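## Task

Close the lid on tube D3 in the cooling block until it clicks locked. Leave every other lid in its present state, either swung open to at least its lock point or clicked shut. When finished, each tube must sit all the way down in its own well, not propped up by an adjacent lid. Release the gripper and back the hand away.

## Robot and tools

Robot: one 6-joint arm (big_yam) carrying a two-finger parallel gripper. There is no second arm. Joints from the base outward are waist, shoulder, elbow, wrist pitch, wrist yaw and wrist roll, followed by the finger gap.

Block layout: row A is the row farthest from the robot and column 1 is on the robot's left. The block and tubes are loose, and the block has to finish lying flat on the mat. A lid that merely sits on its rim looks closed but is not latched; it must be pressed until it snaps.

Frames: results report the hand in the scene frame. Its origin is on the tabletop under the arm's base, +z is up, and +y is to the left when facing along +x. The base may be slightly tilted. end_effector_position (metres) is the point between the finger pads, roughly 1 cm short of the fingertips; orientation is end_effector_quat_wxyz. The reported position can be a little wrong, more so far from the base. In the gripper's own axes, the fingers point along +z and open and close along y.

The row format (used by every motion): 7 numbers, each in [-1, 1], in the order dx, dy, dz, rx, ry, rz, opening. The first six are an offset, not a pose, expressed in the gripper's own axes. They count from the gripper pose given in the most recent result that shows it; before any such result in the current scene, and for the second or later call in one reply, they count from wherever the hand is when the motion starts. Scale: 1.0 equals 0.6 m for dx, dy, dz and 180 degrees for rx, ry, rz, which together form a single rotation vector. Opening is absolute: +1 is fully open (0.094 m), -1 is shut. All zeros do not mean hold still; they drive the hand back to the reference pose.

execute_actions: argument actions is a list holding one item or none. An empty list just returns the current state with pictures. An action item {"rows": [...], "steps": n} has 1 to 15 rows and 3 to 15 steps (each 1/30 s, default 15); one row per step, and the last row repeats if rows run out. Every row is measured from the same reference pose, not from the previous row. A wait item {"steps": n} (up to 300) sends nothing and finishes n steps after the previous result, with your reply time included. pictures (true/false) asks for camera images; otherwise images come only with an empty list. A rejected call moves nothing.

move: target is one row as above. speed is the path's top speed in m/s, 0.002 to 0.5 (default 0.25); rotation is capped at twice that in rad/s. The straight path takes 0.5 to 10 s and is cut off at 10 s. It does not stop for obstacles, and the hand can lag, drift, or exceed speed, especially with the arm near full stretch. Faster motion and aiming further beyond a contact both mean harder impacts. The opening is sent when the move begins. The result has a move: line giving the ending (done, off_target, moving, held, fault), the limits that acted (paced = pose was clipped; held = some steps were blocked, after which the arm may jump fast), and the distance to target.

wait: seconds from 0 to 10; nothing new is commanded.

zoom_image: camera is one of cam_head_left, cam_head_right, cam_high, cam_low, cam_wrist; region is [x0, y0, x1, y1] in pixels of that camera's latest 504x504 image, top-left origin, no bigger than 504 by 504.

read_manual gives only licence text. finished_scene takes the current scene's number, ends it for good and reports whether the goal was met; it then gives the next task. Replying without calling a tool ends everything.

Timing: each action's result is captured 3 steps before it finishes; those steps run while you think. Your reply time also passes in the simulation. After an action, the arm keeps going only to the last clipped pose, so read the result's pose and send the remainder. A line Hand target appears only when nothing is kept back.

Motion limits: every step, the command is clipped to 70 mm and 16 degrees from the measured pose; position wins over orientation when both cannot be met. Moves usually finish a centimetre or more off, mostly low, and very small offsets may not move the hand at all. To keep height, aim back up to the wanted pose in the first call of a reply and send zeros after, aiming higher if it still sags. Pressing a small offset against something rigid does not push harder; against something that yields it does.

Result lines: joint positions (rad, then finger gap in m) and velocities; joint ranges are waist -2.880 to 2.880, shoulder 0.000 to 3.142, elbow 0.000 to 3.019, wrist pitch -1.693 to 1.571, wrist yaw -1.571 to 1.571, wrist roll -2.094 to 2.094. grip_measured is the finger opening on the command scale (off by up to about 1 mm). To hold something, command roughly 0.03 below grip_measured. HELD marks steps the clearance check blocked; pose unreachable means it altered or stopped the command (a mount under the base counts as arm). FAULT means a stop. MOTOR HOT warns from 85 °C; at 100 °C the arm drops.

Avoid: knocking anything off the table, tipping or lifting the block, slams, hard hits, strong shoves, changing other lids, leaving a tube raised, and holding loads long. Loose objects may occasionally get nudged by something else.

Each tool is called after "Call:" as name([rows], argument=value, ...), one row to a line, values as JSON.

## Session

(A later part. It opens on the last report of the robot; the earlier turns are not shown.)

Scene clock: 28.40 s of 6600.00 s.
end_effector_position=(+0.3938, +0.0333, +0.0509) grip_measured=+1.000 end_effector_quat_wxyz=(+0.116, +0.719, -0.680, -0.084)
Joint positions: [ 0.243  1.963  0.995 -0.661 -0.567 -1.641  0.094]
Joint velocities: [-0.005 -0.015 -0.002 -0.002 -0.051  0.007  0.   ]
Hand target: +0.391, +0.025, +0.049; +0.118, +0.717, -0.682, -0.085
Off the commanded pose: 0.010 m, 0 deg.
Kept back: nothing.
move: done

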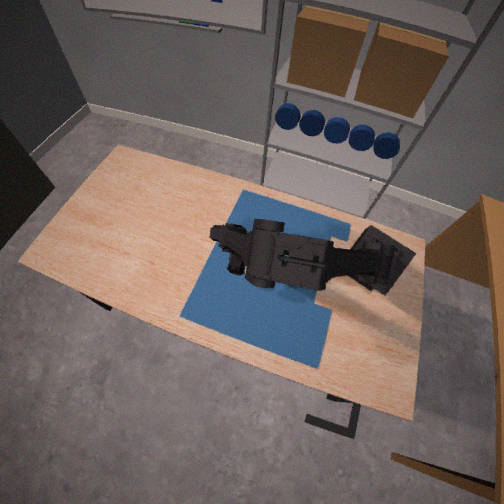

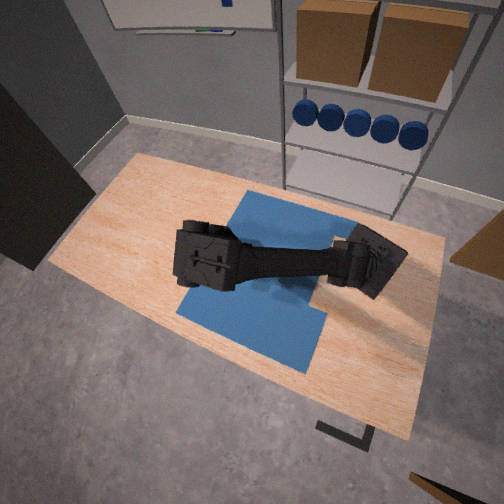

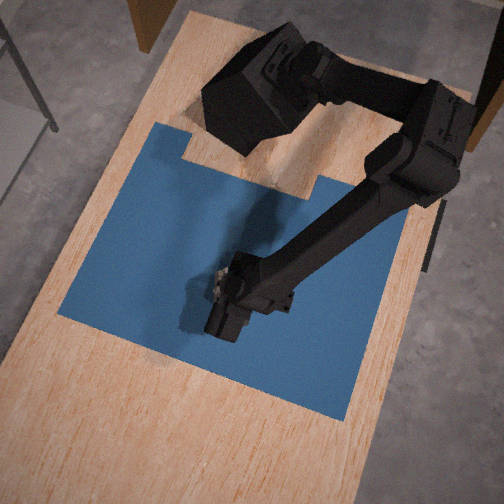

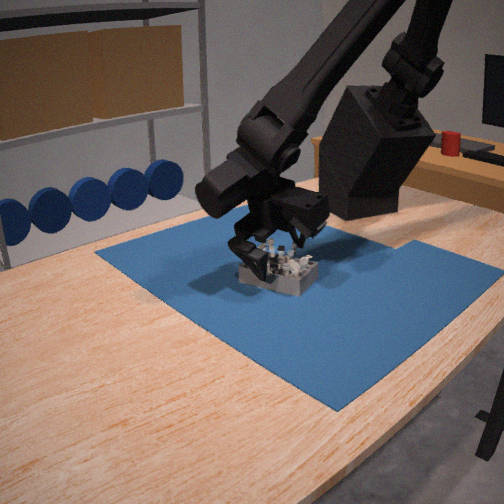

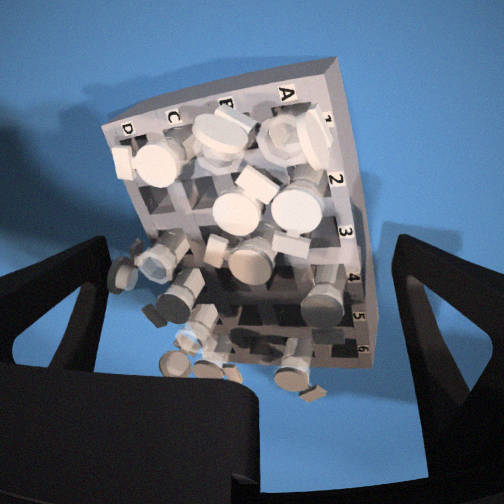

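Call:
move(target=[0.019,0.0,0.004,0,0,0,1], speed=0.03)

Call:
move(target=[0.012,0.0,0.003,0,0,0,0.72], speed=0.03)

Call:
zoom_image(camera="cam_wrist", region=[40, 160, 260, 360])

Call:
zoom_image(camera="cam_low", region=[220, 205, 340, 305])

Scene clock: 29.43 s of 6600.00 s.
end_effector_position=(+0.3926, +0.0292, +0.0502) grip_measured=+1.000 end_effector_quat_wxyz=(+0.117, +0.719, -0.680, -0.085)
Joint positions: [ 0.237  1.97   0.995 -0.661 -0.567 -1.653  0.094]
Joint velocities: [-0.005 -0.015 -0.002 -0.002 -0.022  0.007  0.   ]
Hand target: +0.393, +0.022, +0.049; +0.117, +0.719, -0.680, -0.084
Off the commanded pose: 0.008 m, 0 deg.
Kept back: nothing.
move: done

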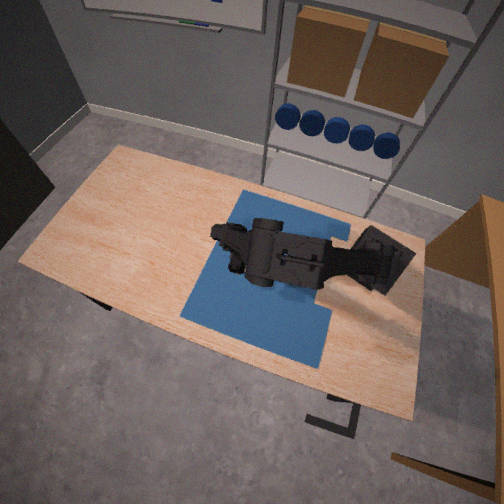

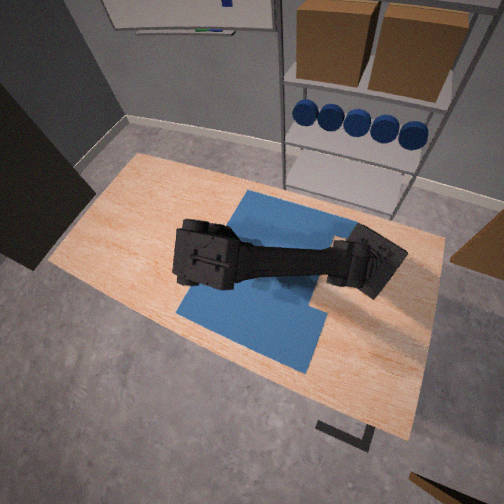

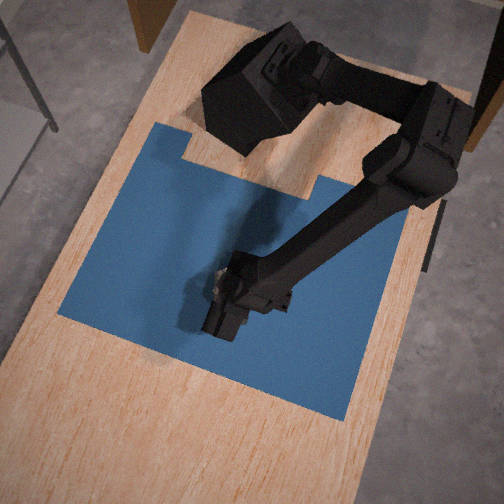

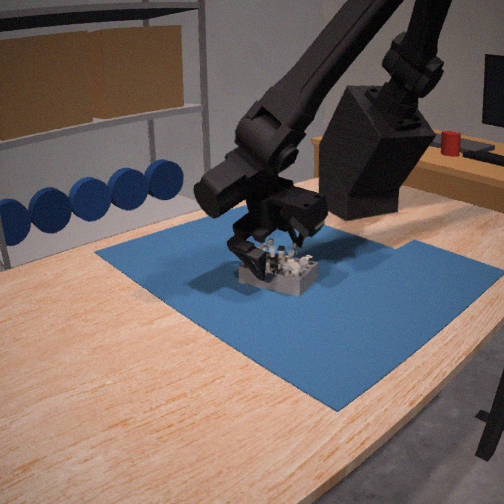

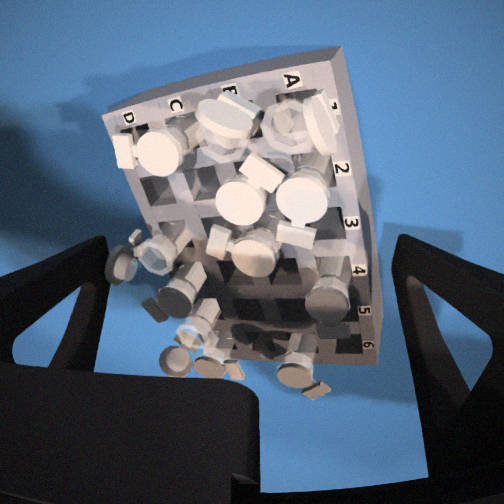

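Scene clock: 30.13 s of 6600.00 s.
end_effector_position=(+0.3926, +0.0292, +0.0502) grip_measured=+0.722 end_effector_quat_wxyz=(+0.117, +0.720, -0.679, -0.086)
Joint positions: [ 0.237  1.97   0.995 -0.661 -0.567 -1.655  0.081]
Joint velocities: [-0.005 -0.005  0.007  0.012 -0.051  0.022 -0.   ]
Hand target: +0.392, +0.022, +0.049; +0.117, +0.719, -0.680, -0.085
Off the commanded pose: 0.007 m, 0 deg.
Kept back: nothing.
move: done

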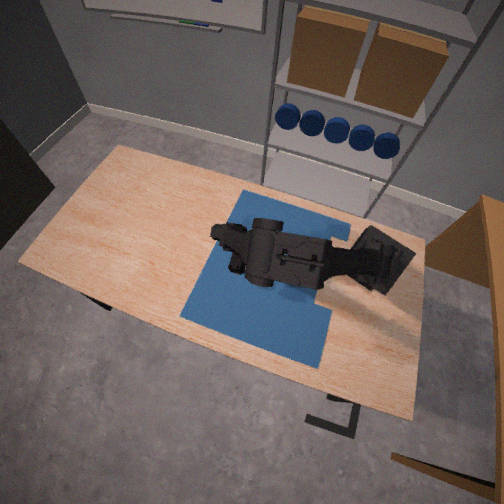

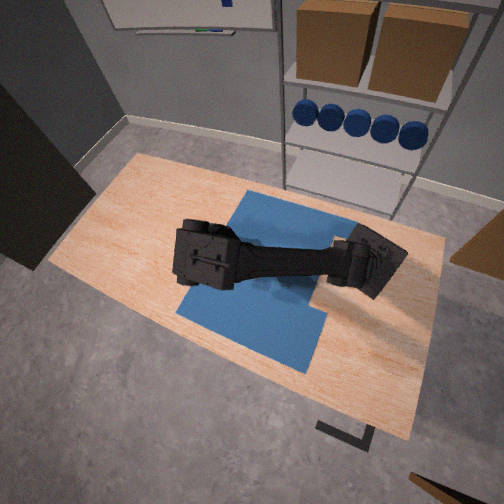

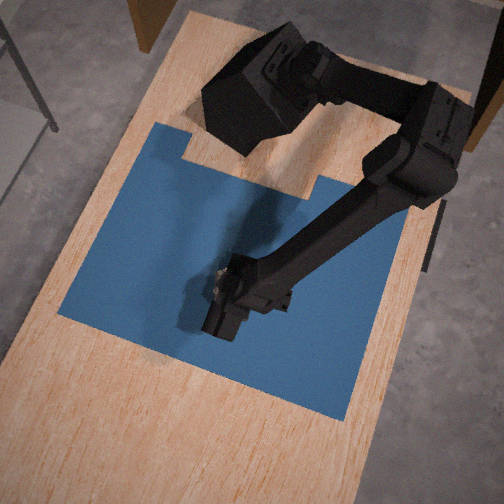

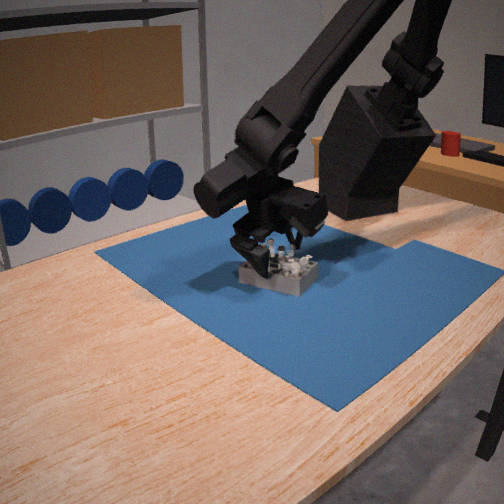

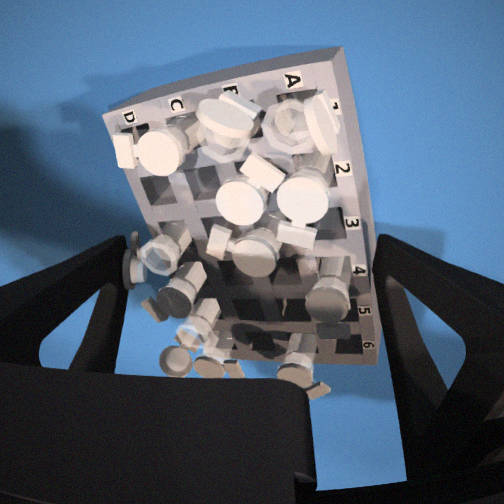

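Region (40, 160, 260, 360) of cam_wrist's 504x504 image, scaled by 2.291, with more detail than that image has; it fills the top 458 rows of this view, and the rest is white.

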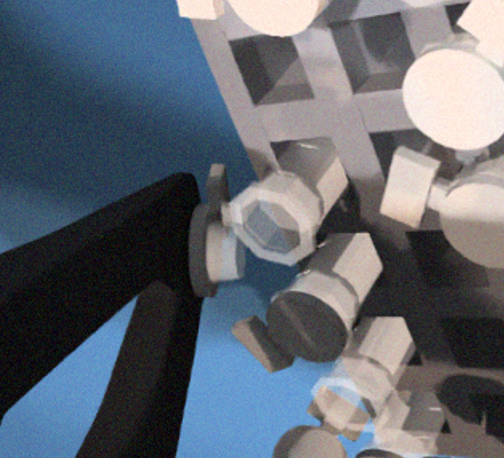

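Region (220, 205, 340, 305) of cam_low's 504x504 image, scaled by 4.200, with more detail than that image has.

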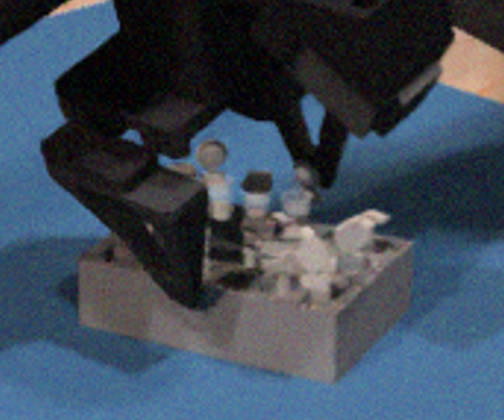

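Lid passed the lock, parallel to the pad now. Push on with the arm along with a little closing.

Call:
move(target=[0.012,-0.022,-0.004,0,0,0,0.62], speed=0.02)

Call:
zoom_image(camera="cam_wrist", region=[40, 160, 260, 360])

Call:
zoom_image(camera="cam_low", region=[220, 205, 340, 305])

Scene clock: 31.37 s of 6600.00 s.
end_effector_position=(+0.3945, +0.0288, +0.0501) grip_measured=+0.622 end_effector_quat_wxyz=(+0.121, +0.719, -0.679, -0.090)
Joint positions: [ 0.236  1.979  1.011 -0.683 -0.567 -1.663  0.076]
Joint velocities: [ 0.005 -0.015 -0.002  0.002 -0.022  0.037  0.   ]
Hand target: +0.406, +0.023, +0.049; +0.117, +0.720, -0.679, -0.085
Off the commanded pose: 0.013 m, 1 deg.
Kept back: nothing.
move: off_target

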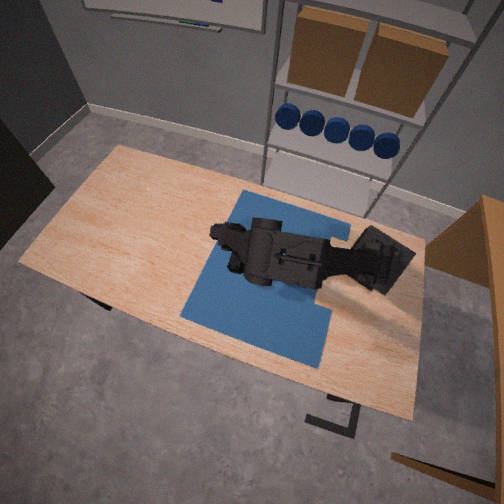

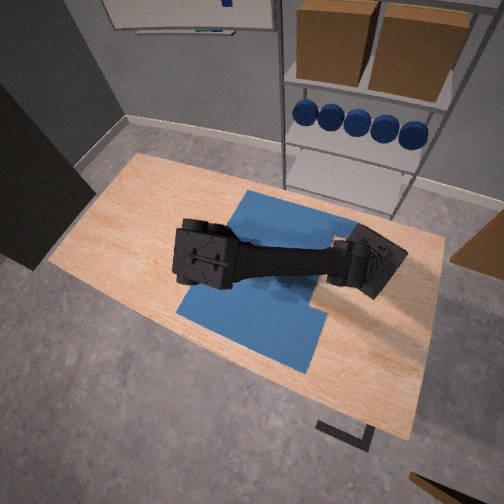

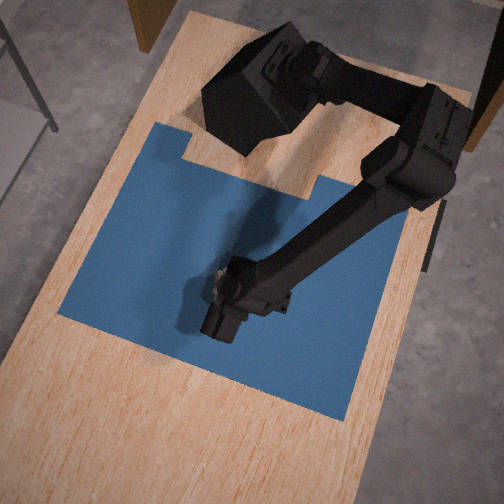

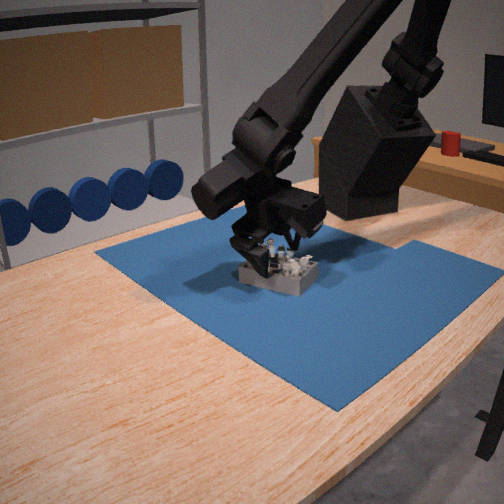

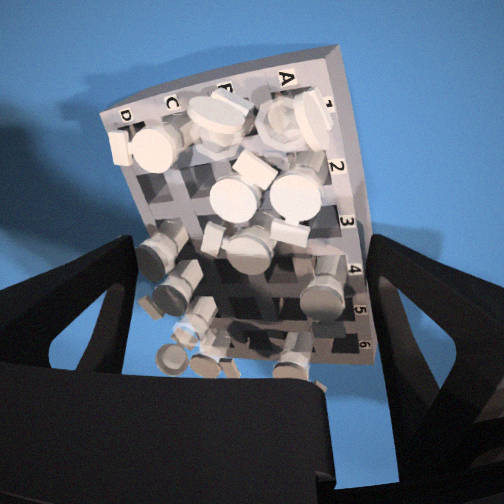

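Region (40, 160, 260, 360) of cam_wrist's 504x504 image, scaled by 2.291, with more detail than that image has; it fills the top 458 rows of this view, and the rest is white.

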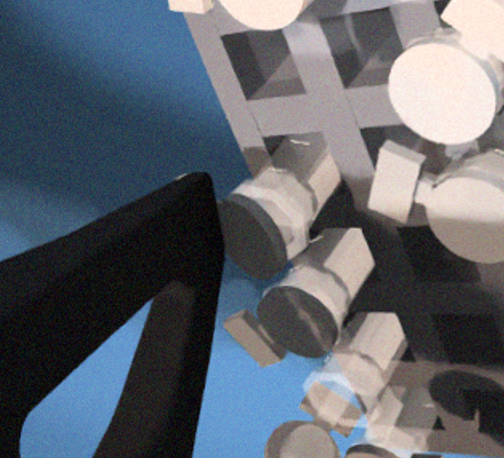

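Region (220, 205, 340, 305) of cam_low's 504x504 image, scaled by 4.200, with more detail than that image has.

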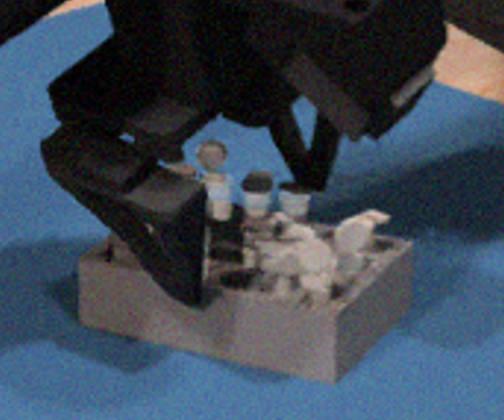

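Call:
move(target=[0.019,-0.03,-0.02,0,0,0,0.62], speed=0.03)

Call:
zoom_image(camera="cam_wrist", region=[40, 160, 260, 360])

Call:
zoom_image(camera="cam_low", region=[220, 205, 340, 305])

Scene clock: 32.67 s of 6600.00 s.
end_effector_position=(+0.4114, +0.0247, +0.0559) grip_measured=+0.622 end_effector_quat_wxyz=(+0.120, +0.720, -0.677, -0.089)
Joint positions: [ 0.216  1.992  1.06  -0.728 -0.566 -1.689  0.076]
Joint velocities: [-0.005  0.005 -0.007  0.012 -0.037  0.022 -0.   ]
Hand target: +0.416, +0.019, +0.056; +0.121, +0.719, -0.679, -0.090
Off the commanded pose: 0.007 m, 0 deg.
Kept back: nothing.
move: done

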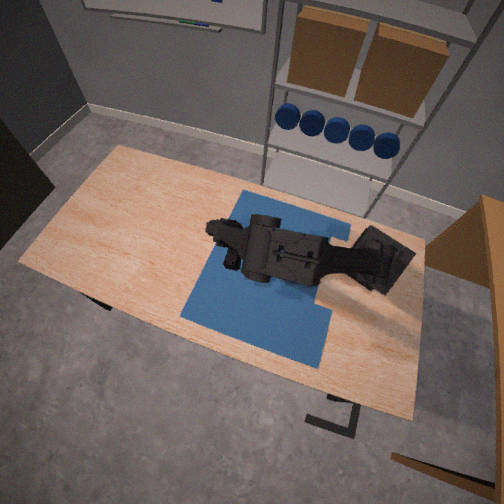

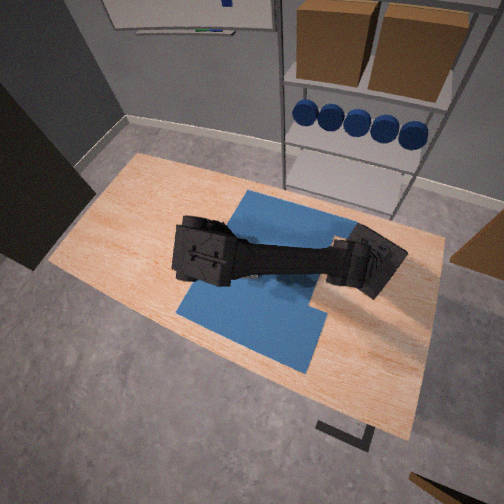

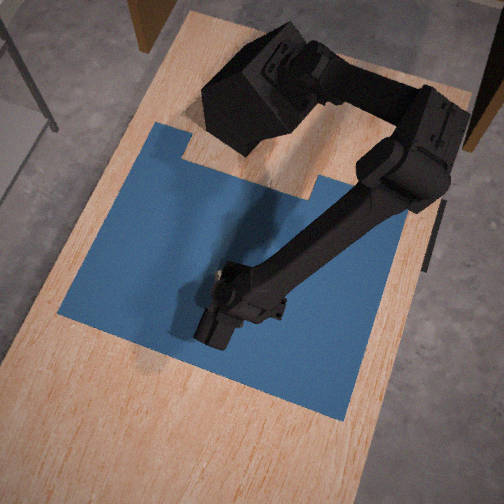

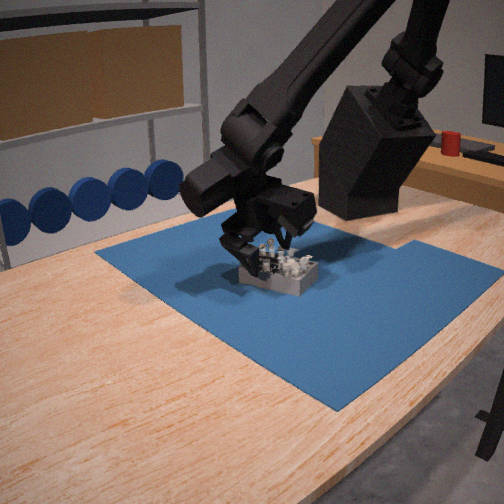

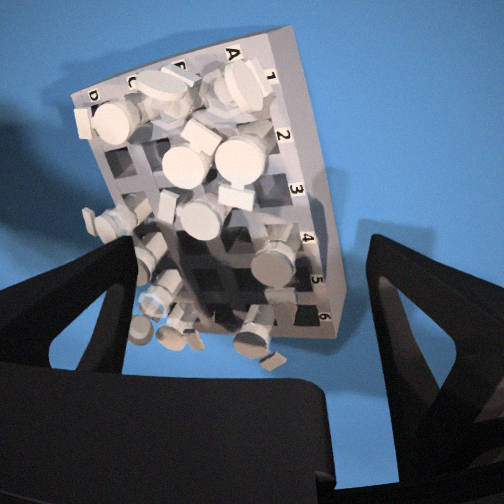

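Region (40, 160, 260, 360) of cam_wrist's 504x504 image, scaled by 2.291, with more detail than that image has; it fills the top 458 rows of this view, and the rest is white.

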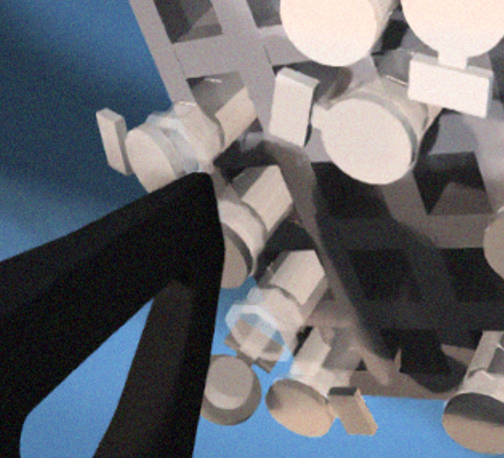

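Region (220, 205, 340, 305) of cam_low's 504x504 image, scaled by 4.200, with more detail than that image has.

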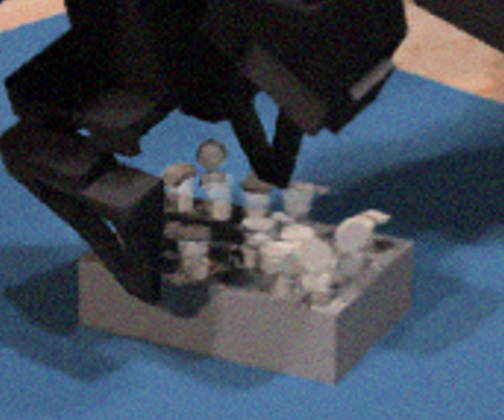

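Call:
move(target=[0.008,-0.006,0,0,0,0,1], speed=0.03)

Call:
move(target=[0.008,-0.004,0.02,0,0,0,1], speed=0.02)

Call:
zoom_image(camera="cam_wrist", region=[0, 160, 220, 360])

Call:
zoom_image(camera="cam_low", region=[220, 205, 340, 305])

Scene clock: 33.83 s of 6600.00 s.
end_effector_position=(+0.4113, +0.0247, +0.0560) grip_measured=+1.000 end_effector_quat_wxyz=(+0.120, +0.721, -0.677, -0.089)
Joint positions: [ 0.216  1.992  1.06  -0.728 -0.566 -1.69   0.094]
Joint velocities: [-0.015  0.005 -0.002 -0.002  0.066 -0.066  0.   ]
Hand target: +0.415, +0.020, +0.055; +0.120, +0.720, -0.677, -0.089
Off the commanded pose: 0.006 m, 0 deg.
Kept back: nothing.
move: done

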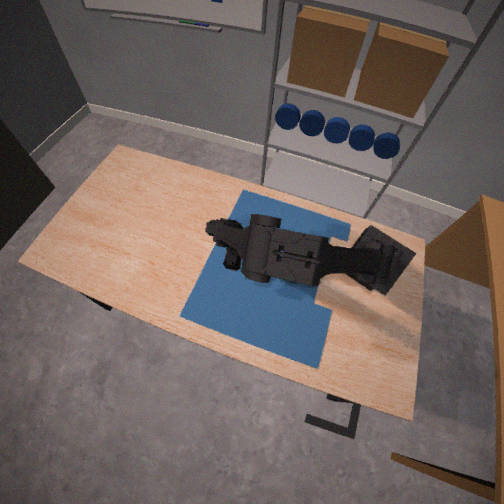

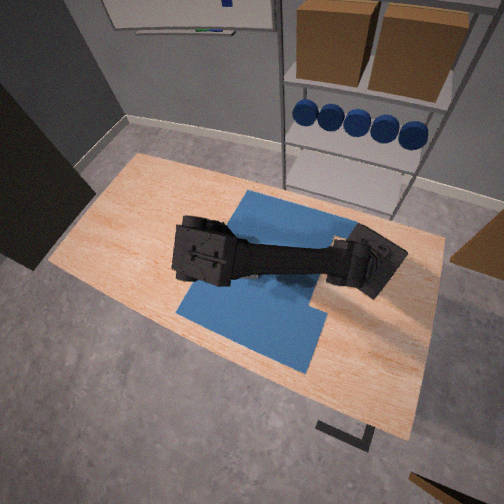

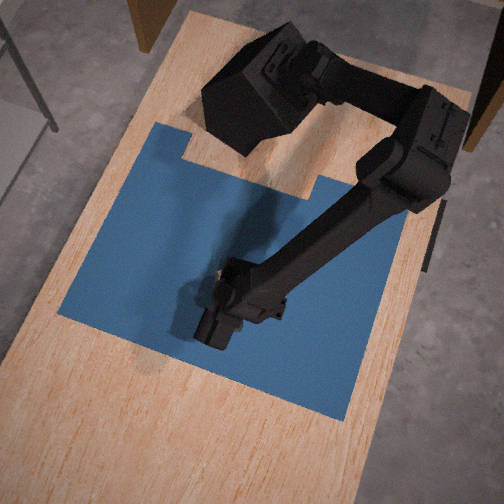

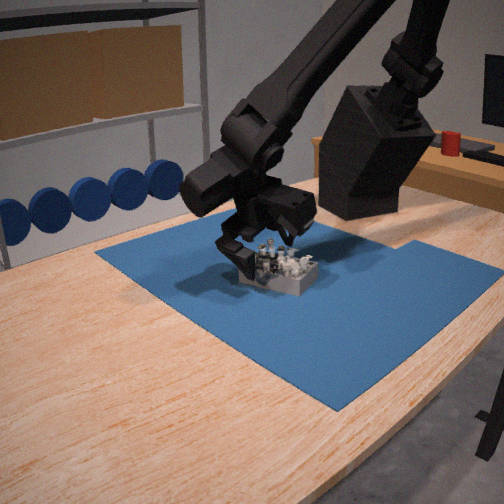

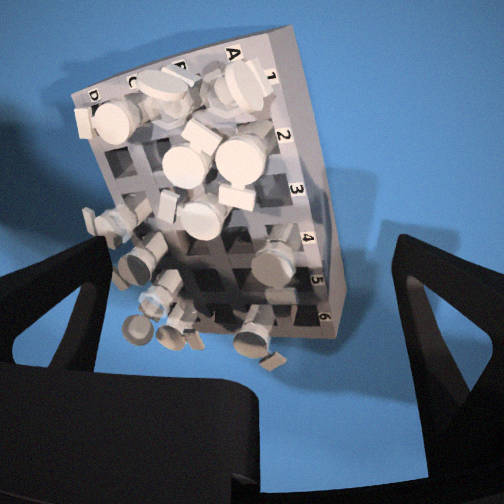

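Scene clock: 34.73 s of 6600.00 s.
end_effector_position=(+0.4101, +0.0205, +0.0503) grip_measured=+1.000 end_effector_quat_wxyz=(+0.120, +0.721, -0.677, -0.089)
Joint positions: [ 0.216  2.008  1.06  -0.712 -0.566 -1.69   0.094]
Joint velocities: [-0.005 -0.005 -0.017 -0.022 -0.066  0.022  0.   ]
Hand target: +0.410, +0.020, +0.044; +0.119, +0.721, -0.677, -0.089
Off the commanded pose: 0.006 m, 0 deg.
Kept back: nothing.
move: done

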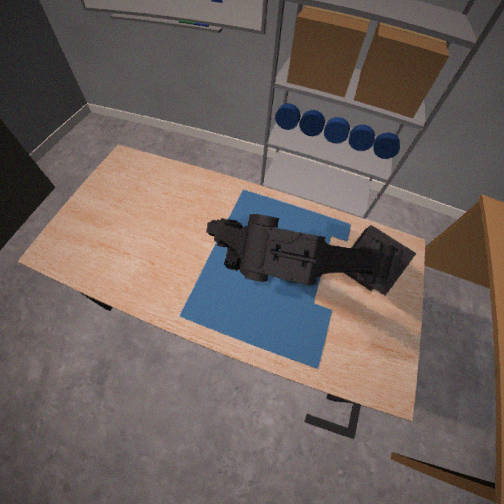

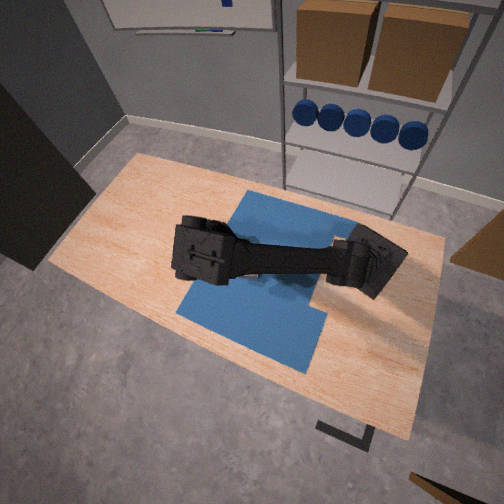

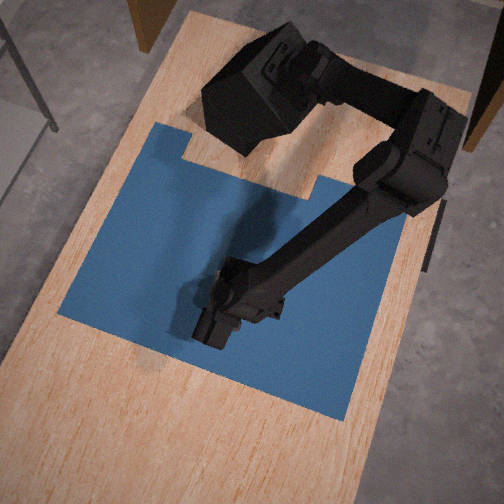

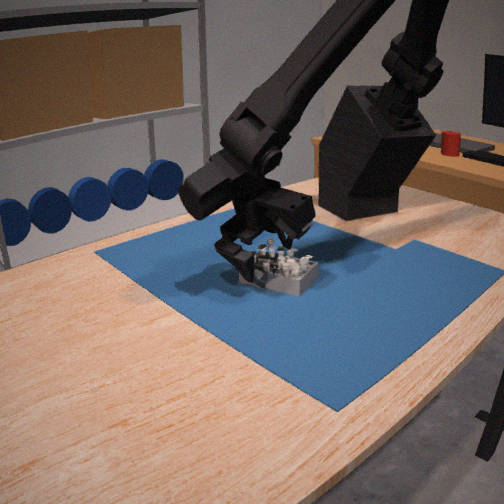

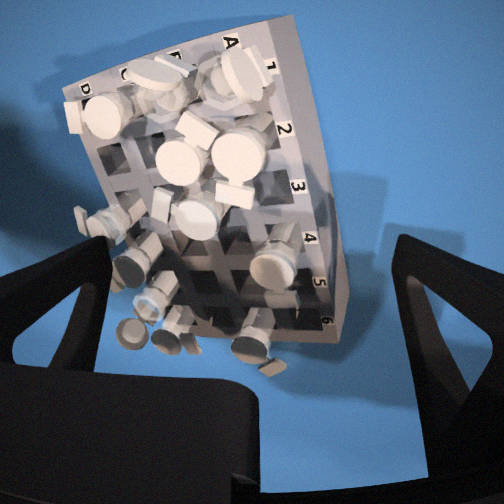

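Region (0, 160, 220, 360) of cam_wrist's 504x504 image, scaled by 2.291, with more detail than that image has; it fills the top 458 rows of this view, and the rest is white.

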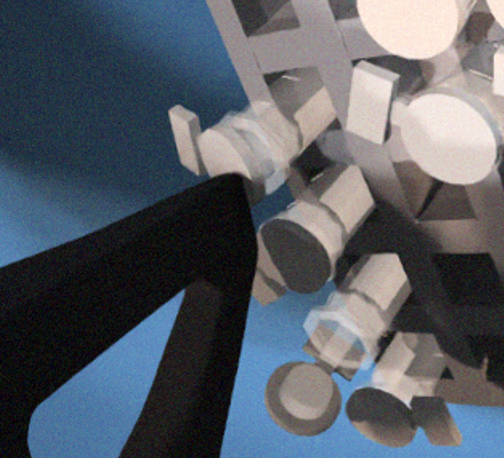

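Region (220, 205, 340, 305) of cam_low's 504x504 image, scaled by 4.200, with more detail than that image has.

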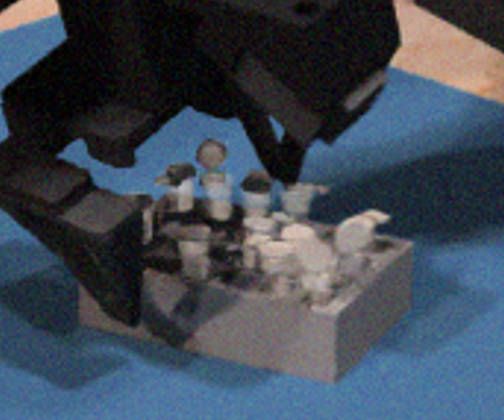

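Call:
move(target=[-0.02,0,0.008,0,0,0,1], speed=0.02)

Call:
zoom_image(camera="cam_wrist", region=[0, 160, 220, 360])

Call:
zoom_image(camera="cam_low", region=[220, 205, 340, 305])

Scene clock: 35.83 s of 6600.00 s.
end_effector_position=(+0.4091, +0.0228, +0.0488) grip_measured=+1.000 end_effector_quat_wxyz=(+0.122, +0.717, -0.680, -0.090)
Joint positions: [ 0.222  2.008  1.06  -0.712 -0.566 -1.675  0.094]
Joint velocities: [-0.015  0.005  0.002  0.012  0.022  0.051  0.   ]
Hand target: +0.408, +0.032, +0.046; +0.119, +0.721, -0.677, -0.090
Off the commanded pose: 0.010 m, 1 deg.
Kept back: nothing.
move: done

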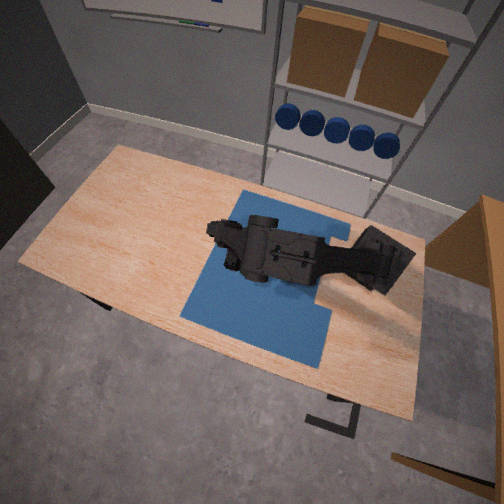

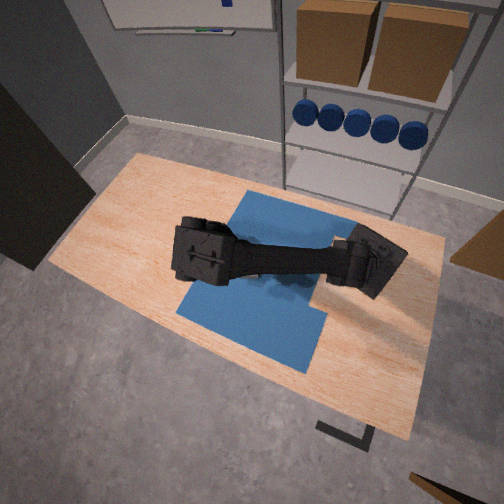

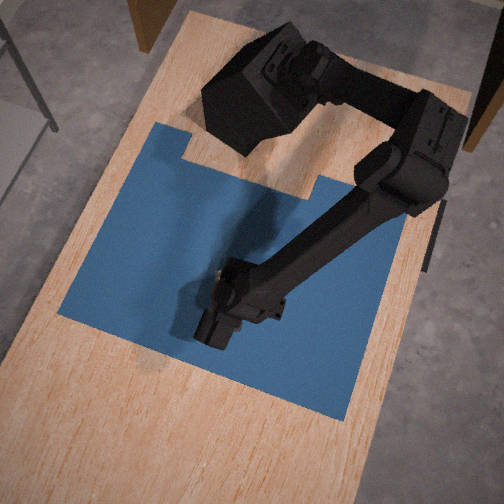

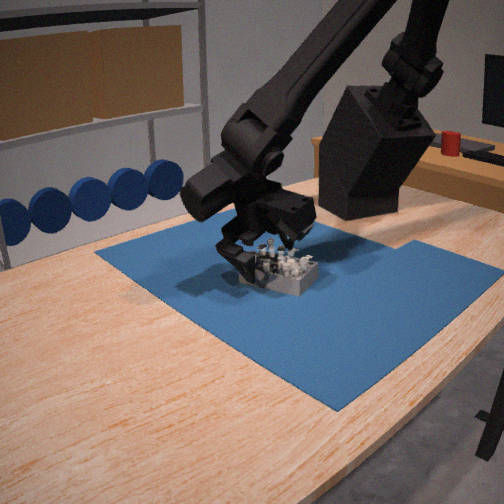

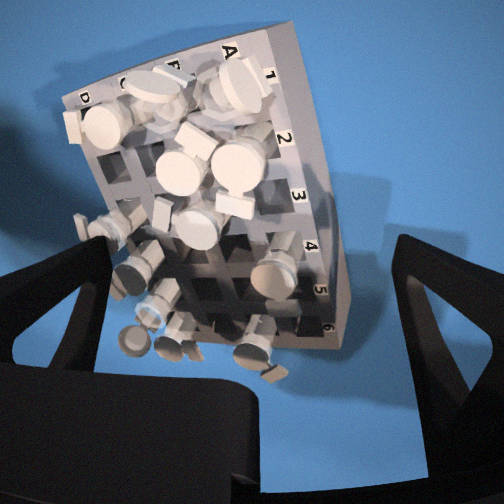

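Region (0, 160, 220, 360) of cam_wrist's 504x504 image, scaled by 2.291, with more detail than that image has; it fills the top 458 rows of this view, and the rest is white.

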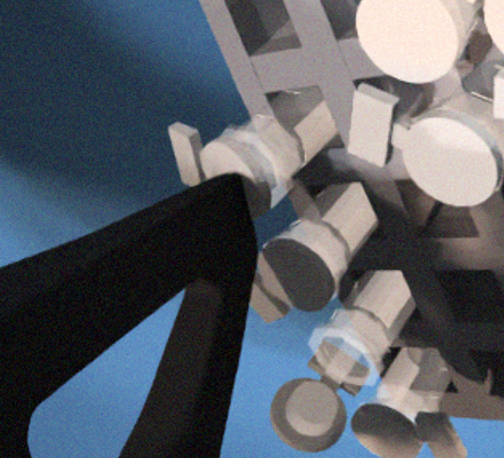

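Region (220, 205, 340, 305) of cam_low's 504x504 image, scaled by 4.200, with more detail than that image has.

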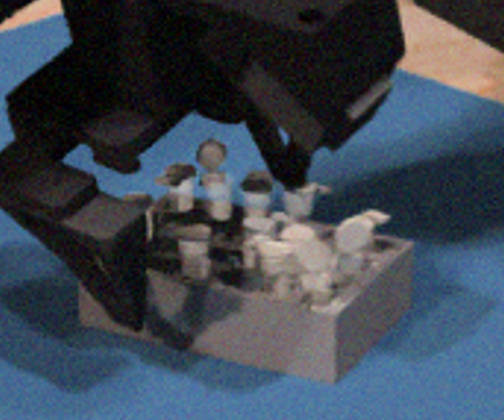

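Now press down.

Call:
move(target=[-0.018,-0.006,0.025,0,0,0,1], speed=0.015)

Call:
zoom_image(camera="cam_wrist", region=[0, 160, 220, 360])

Call:
zoom_image(camera="cam_low", region=[220, 205, 340, 305])

Scene clock: 37.53 s of 6600.00 s.
end_effector_position=(+0.4107, +0.0247, +0.0462) grip_measured=+1.000 end_effector_quat_wxyz=(+0.122, +0.715, -0.683, -0.085)
Joint positions: [ 0.23   2.008  1.06  -0.699 -0.561 -1.653  0.094]
Joint velocities: [-0.005  0.005 -0.012  0.007  0.007 -0.051  0.   ]
Hand target: +0.407, +0.033, +0.033; +0.121, +0.718, -0.680, -0.090
Off the commanded pose: 0.016 m, 1 deg.
Kept back: nothing.
move: off_target

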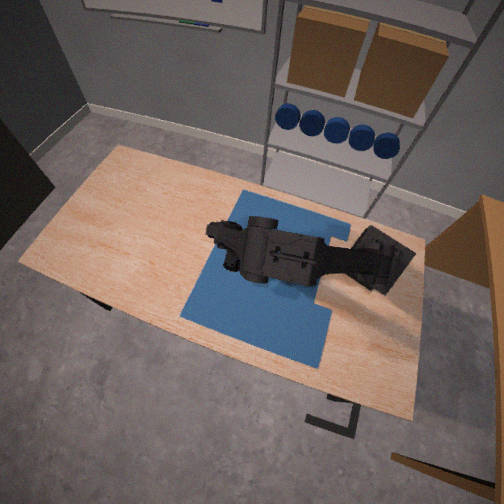

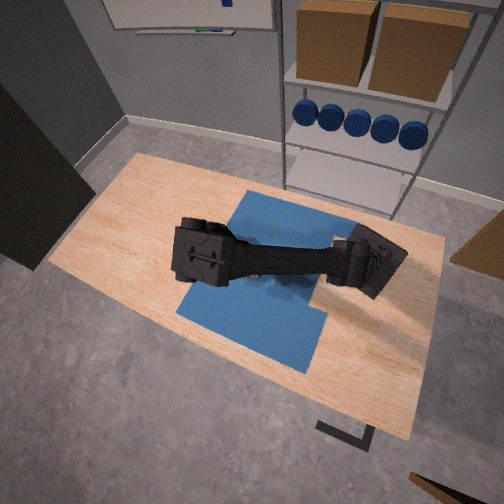

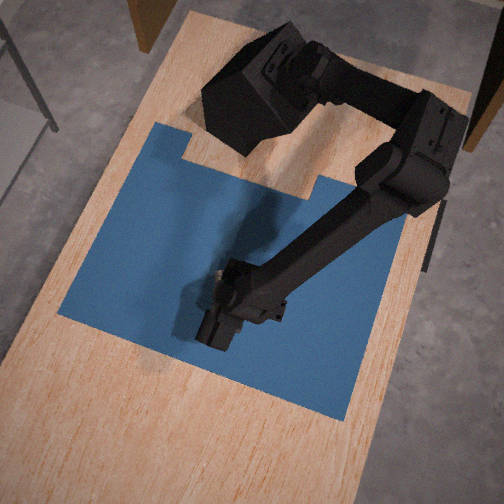

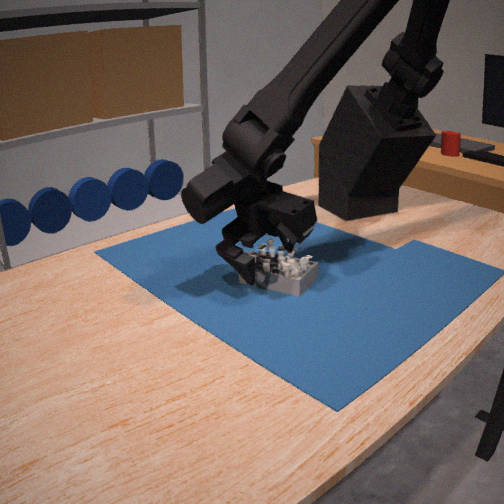

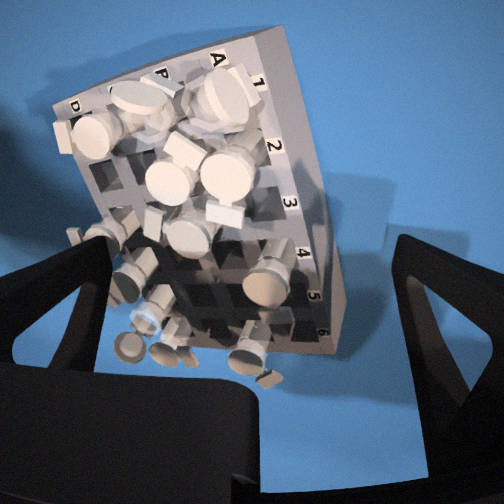

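Region (0, 160, 220, 360) of cam_wrist's 504x504 image, scaled by 2.291, with more detail than that image has; it fills the top 458 rows of this view, and the rest is white.

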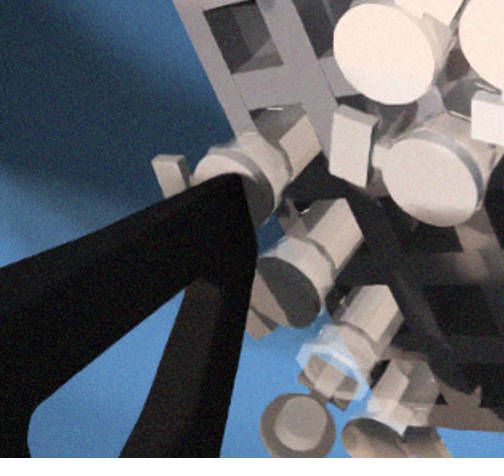

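Region (220, 205, 340, 305) of cam_low's 504x504 image, scaled by 4.200, with more detail than that image has.

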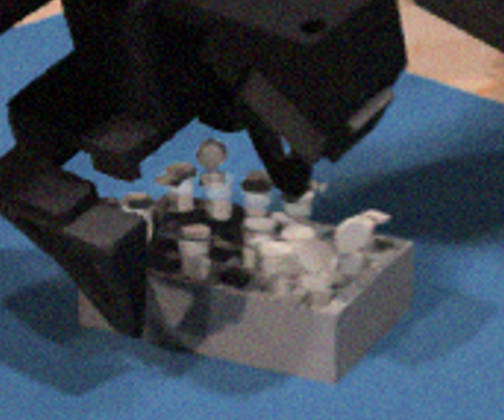

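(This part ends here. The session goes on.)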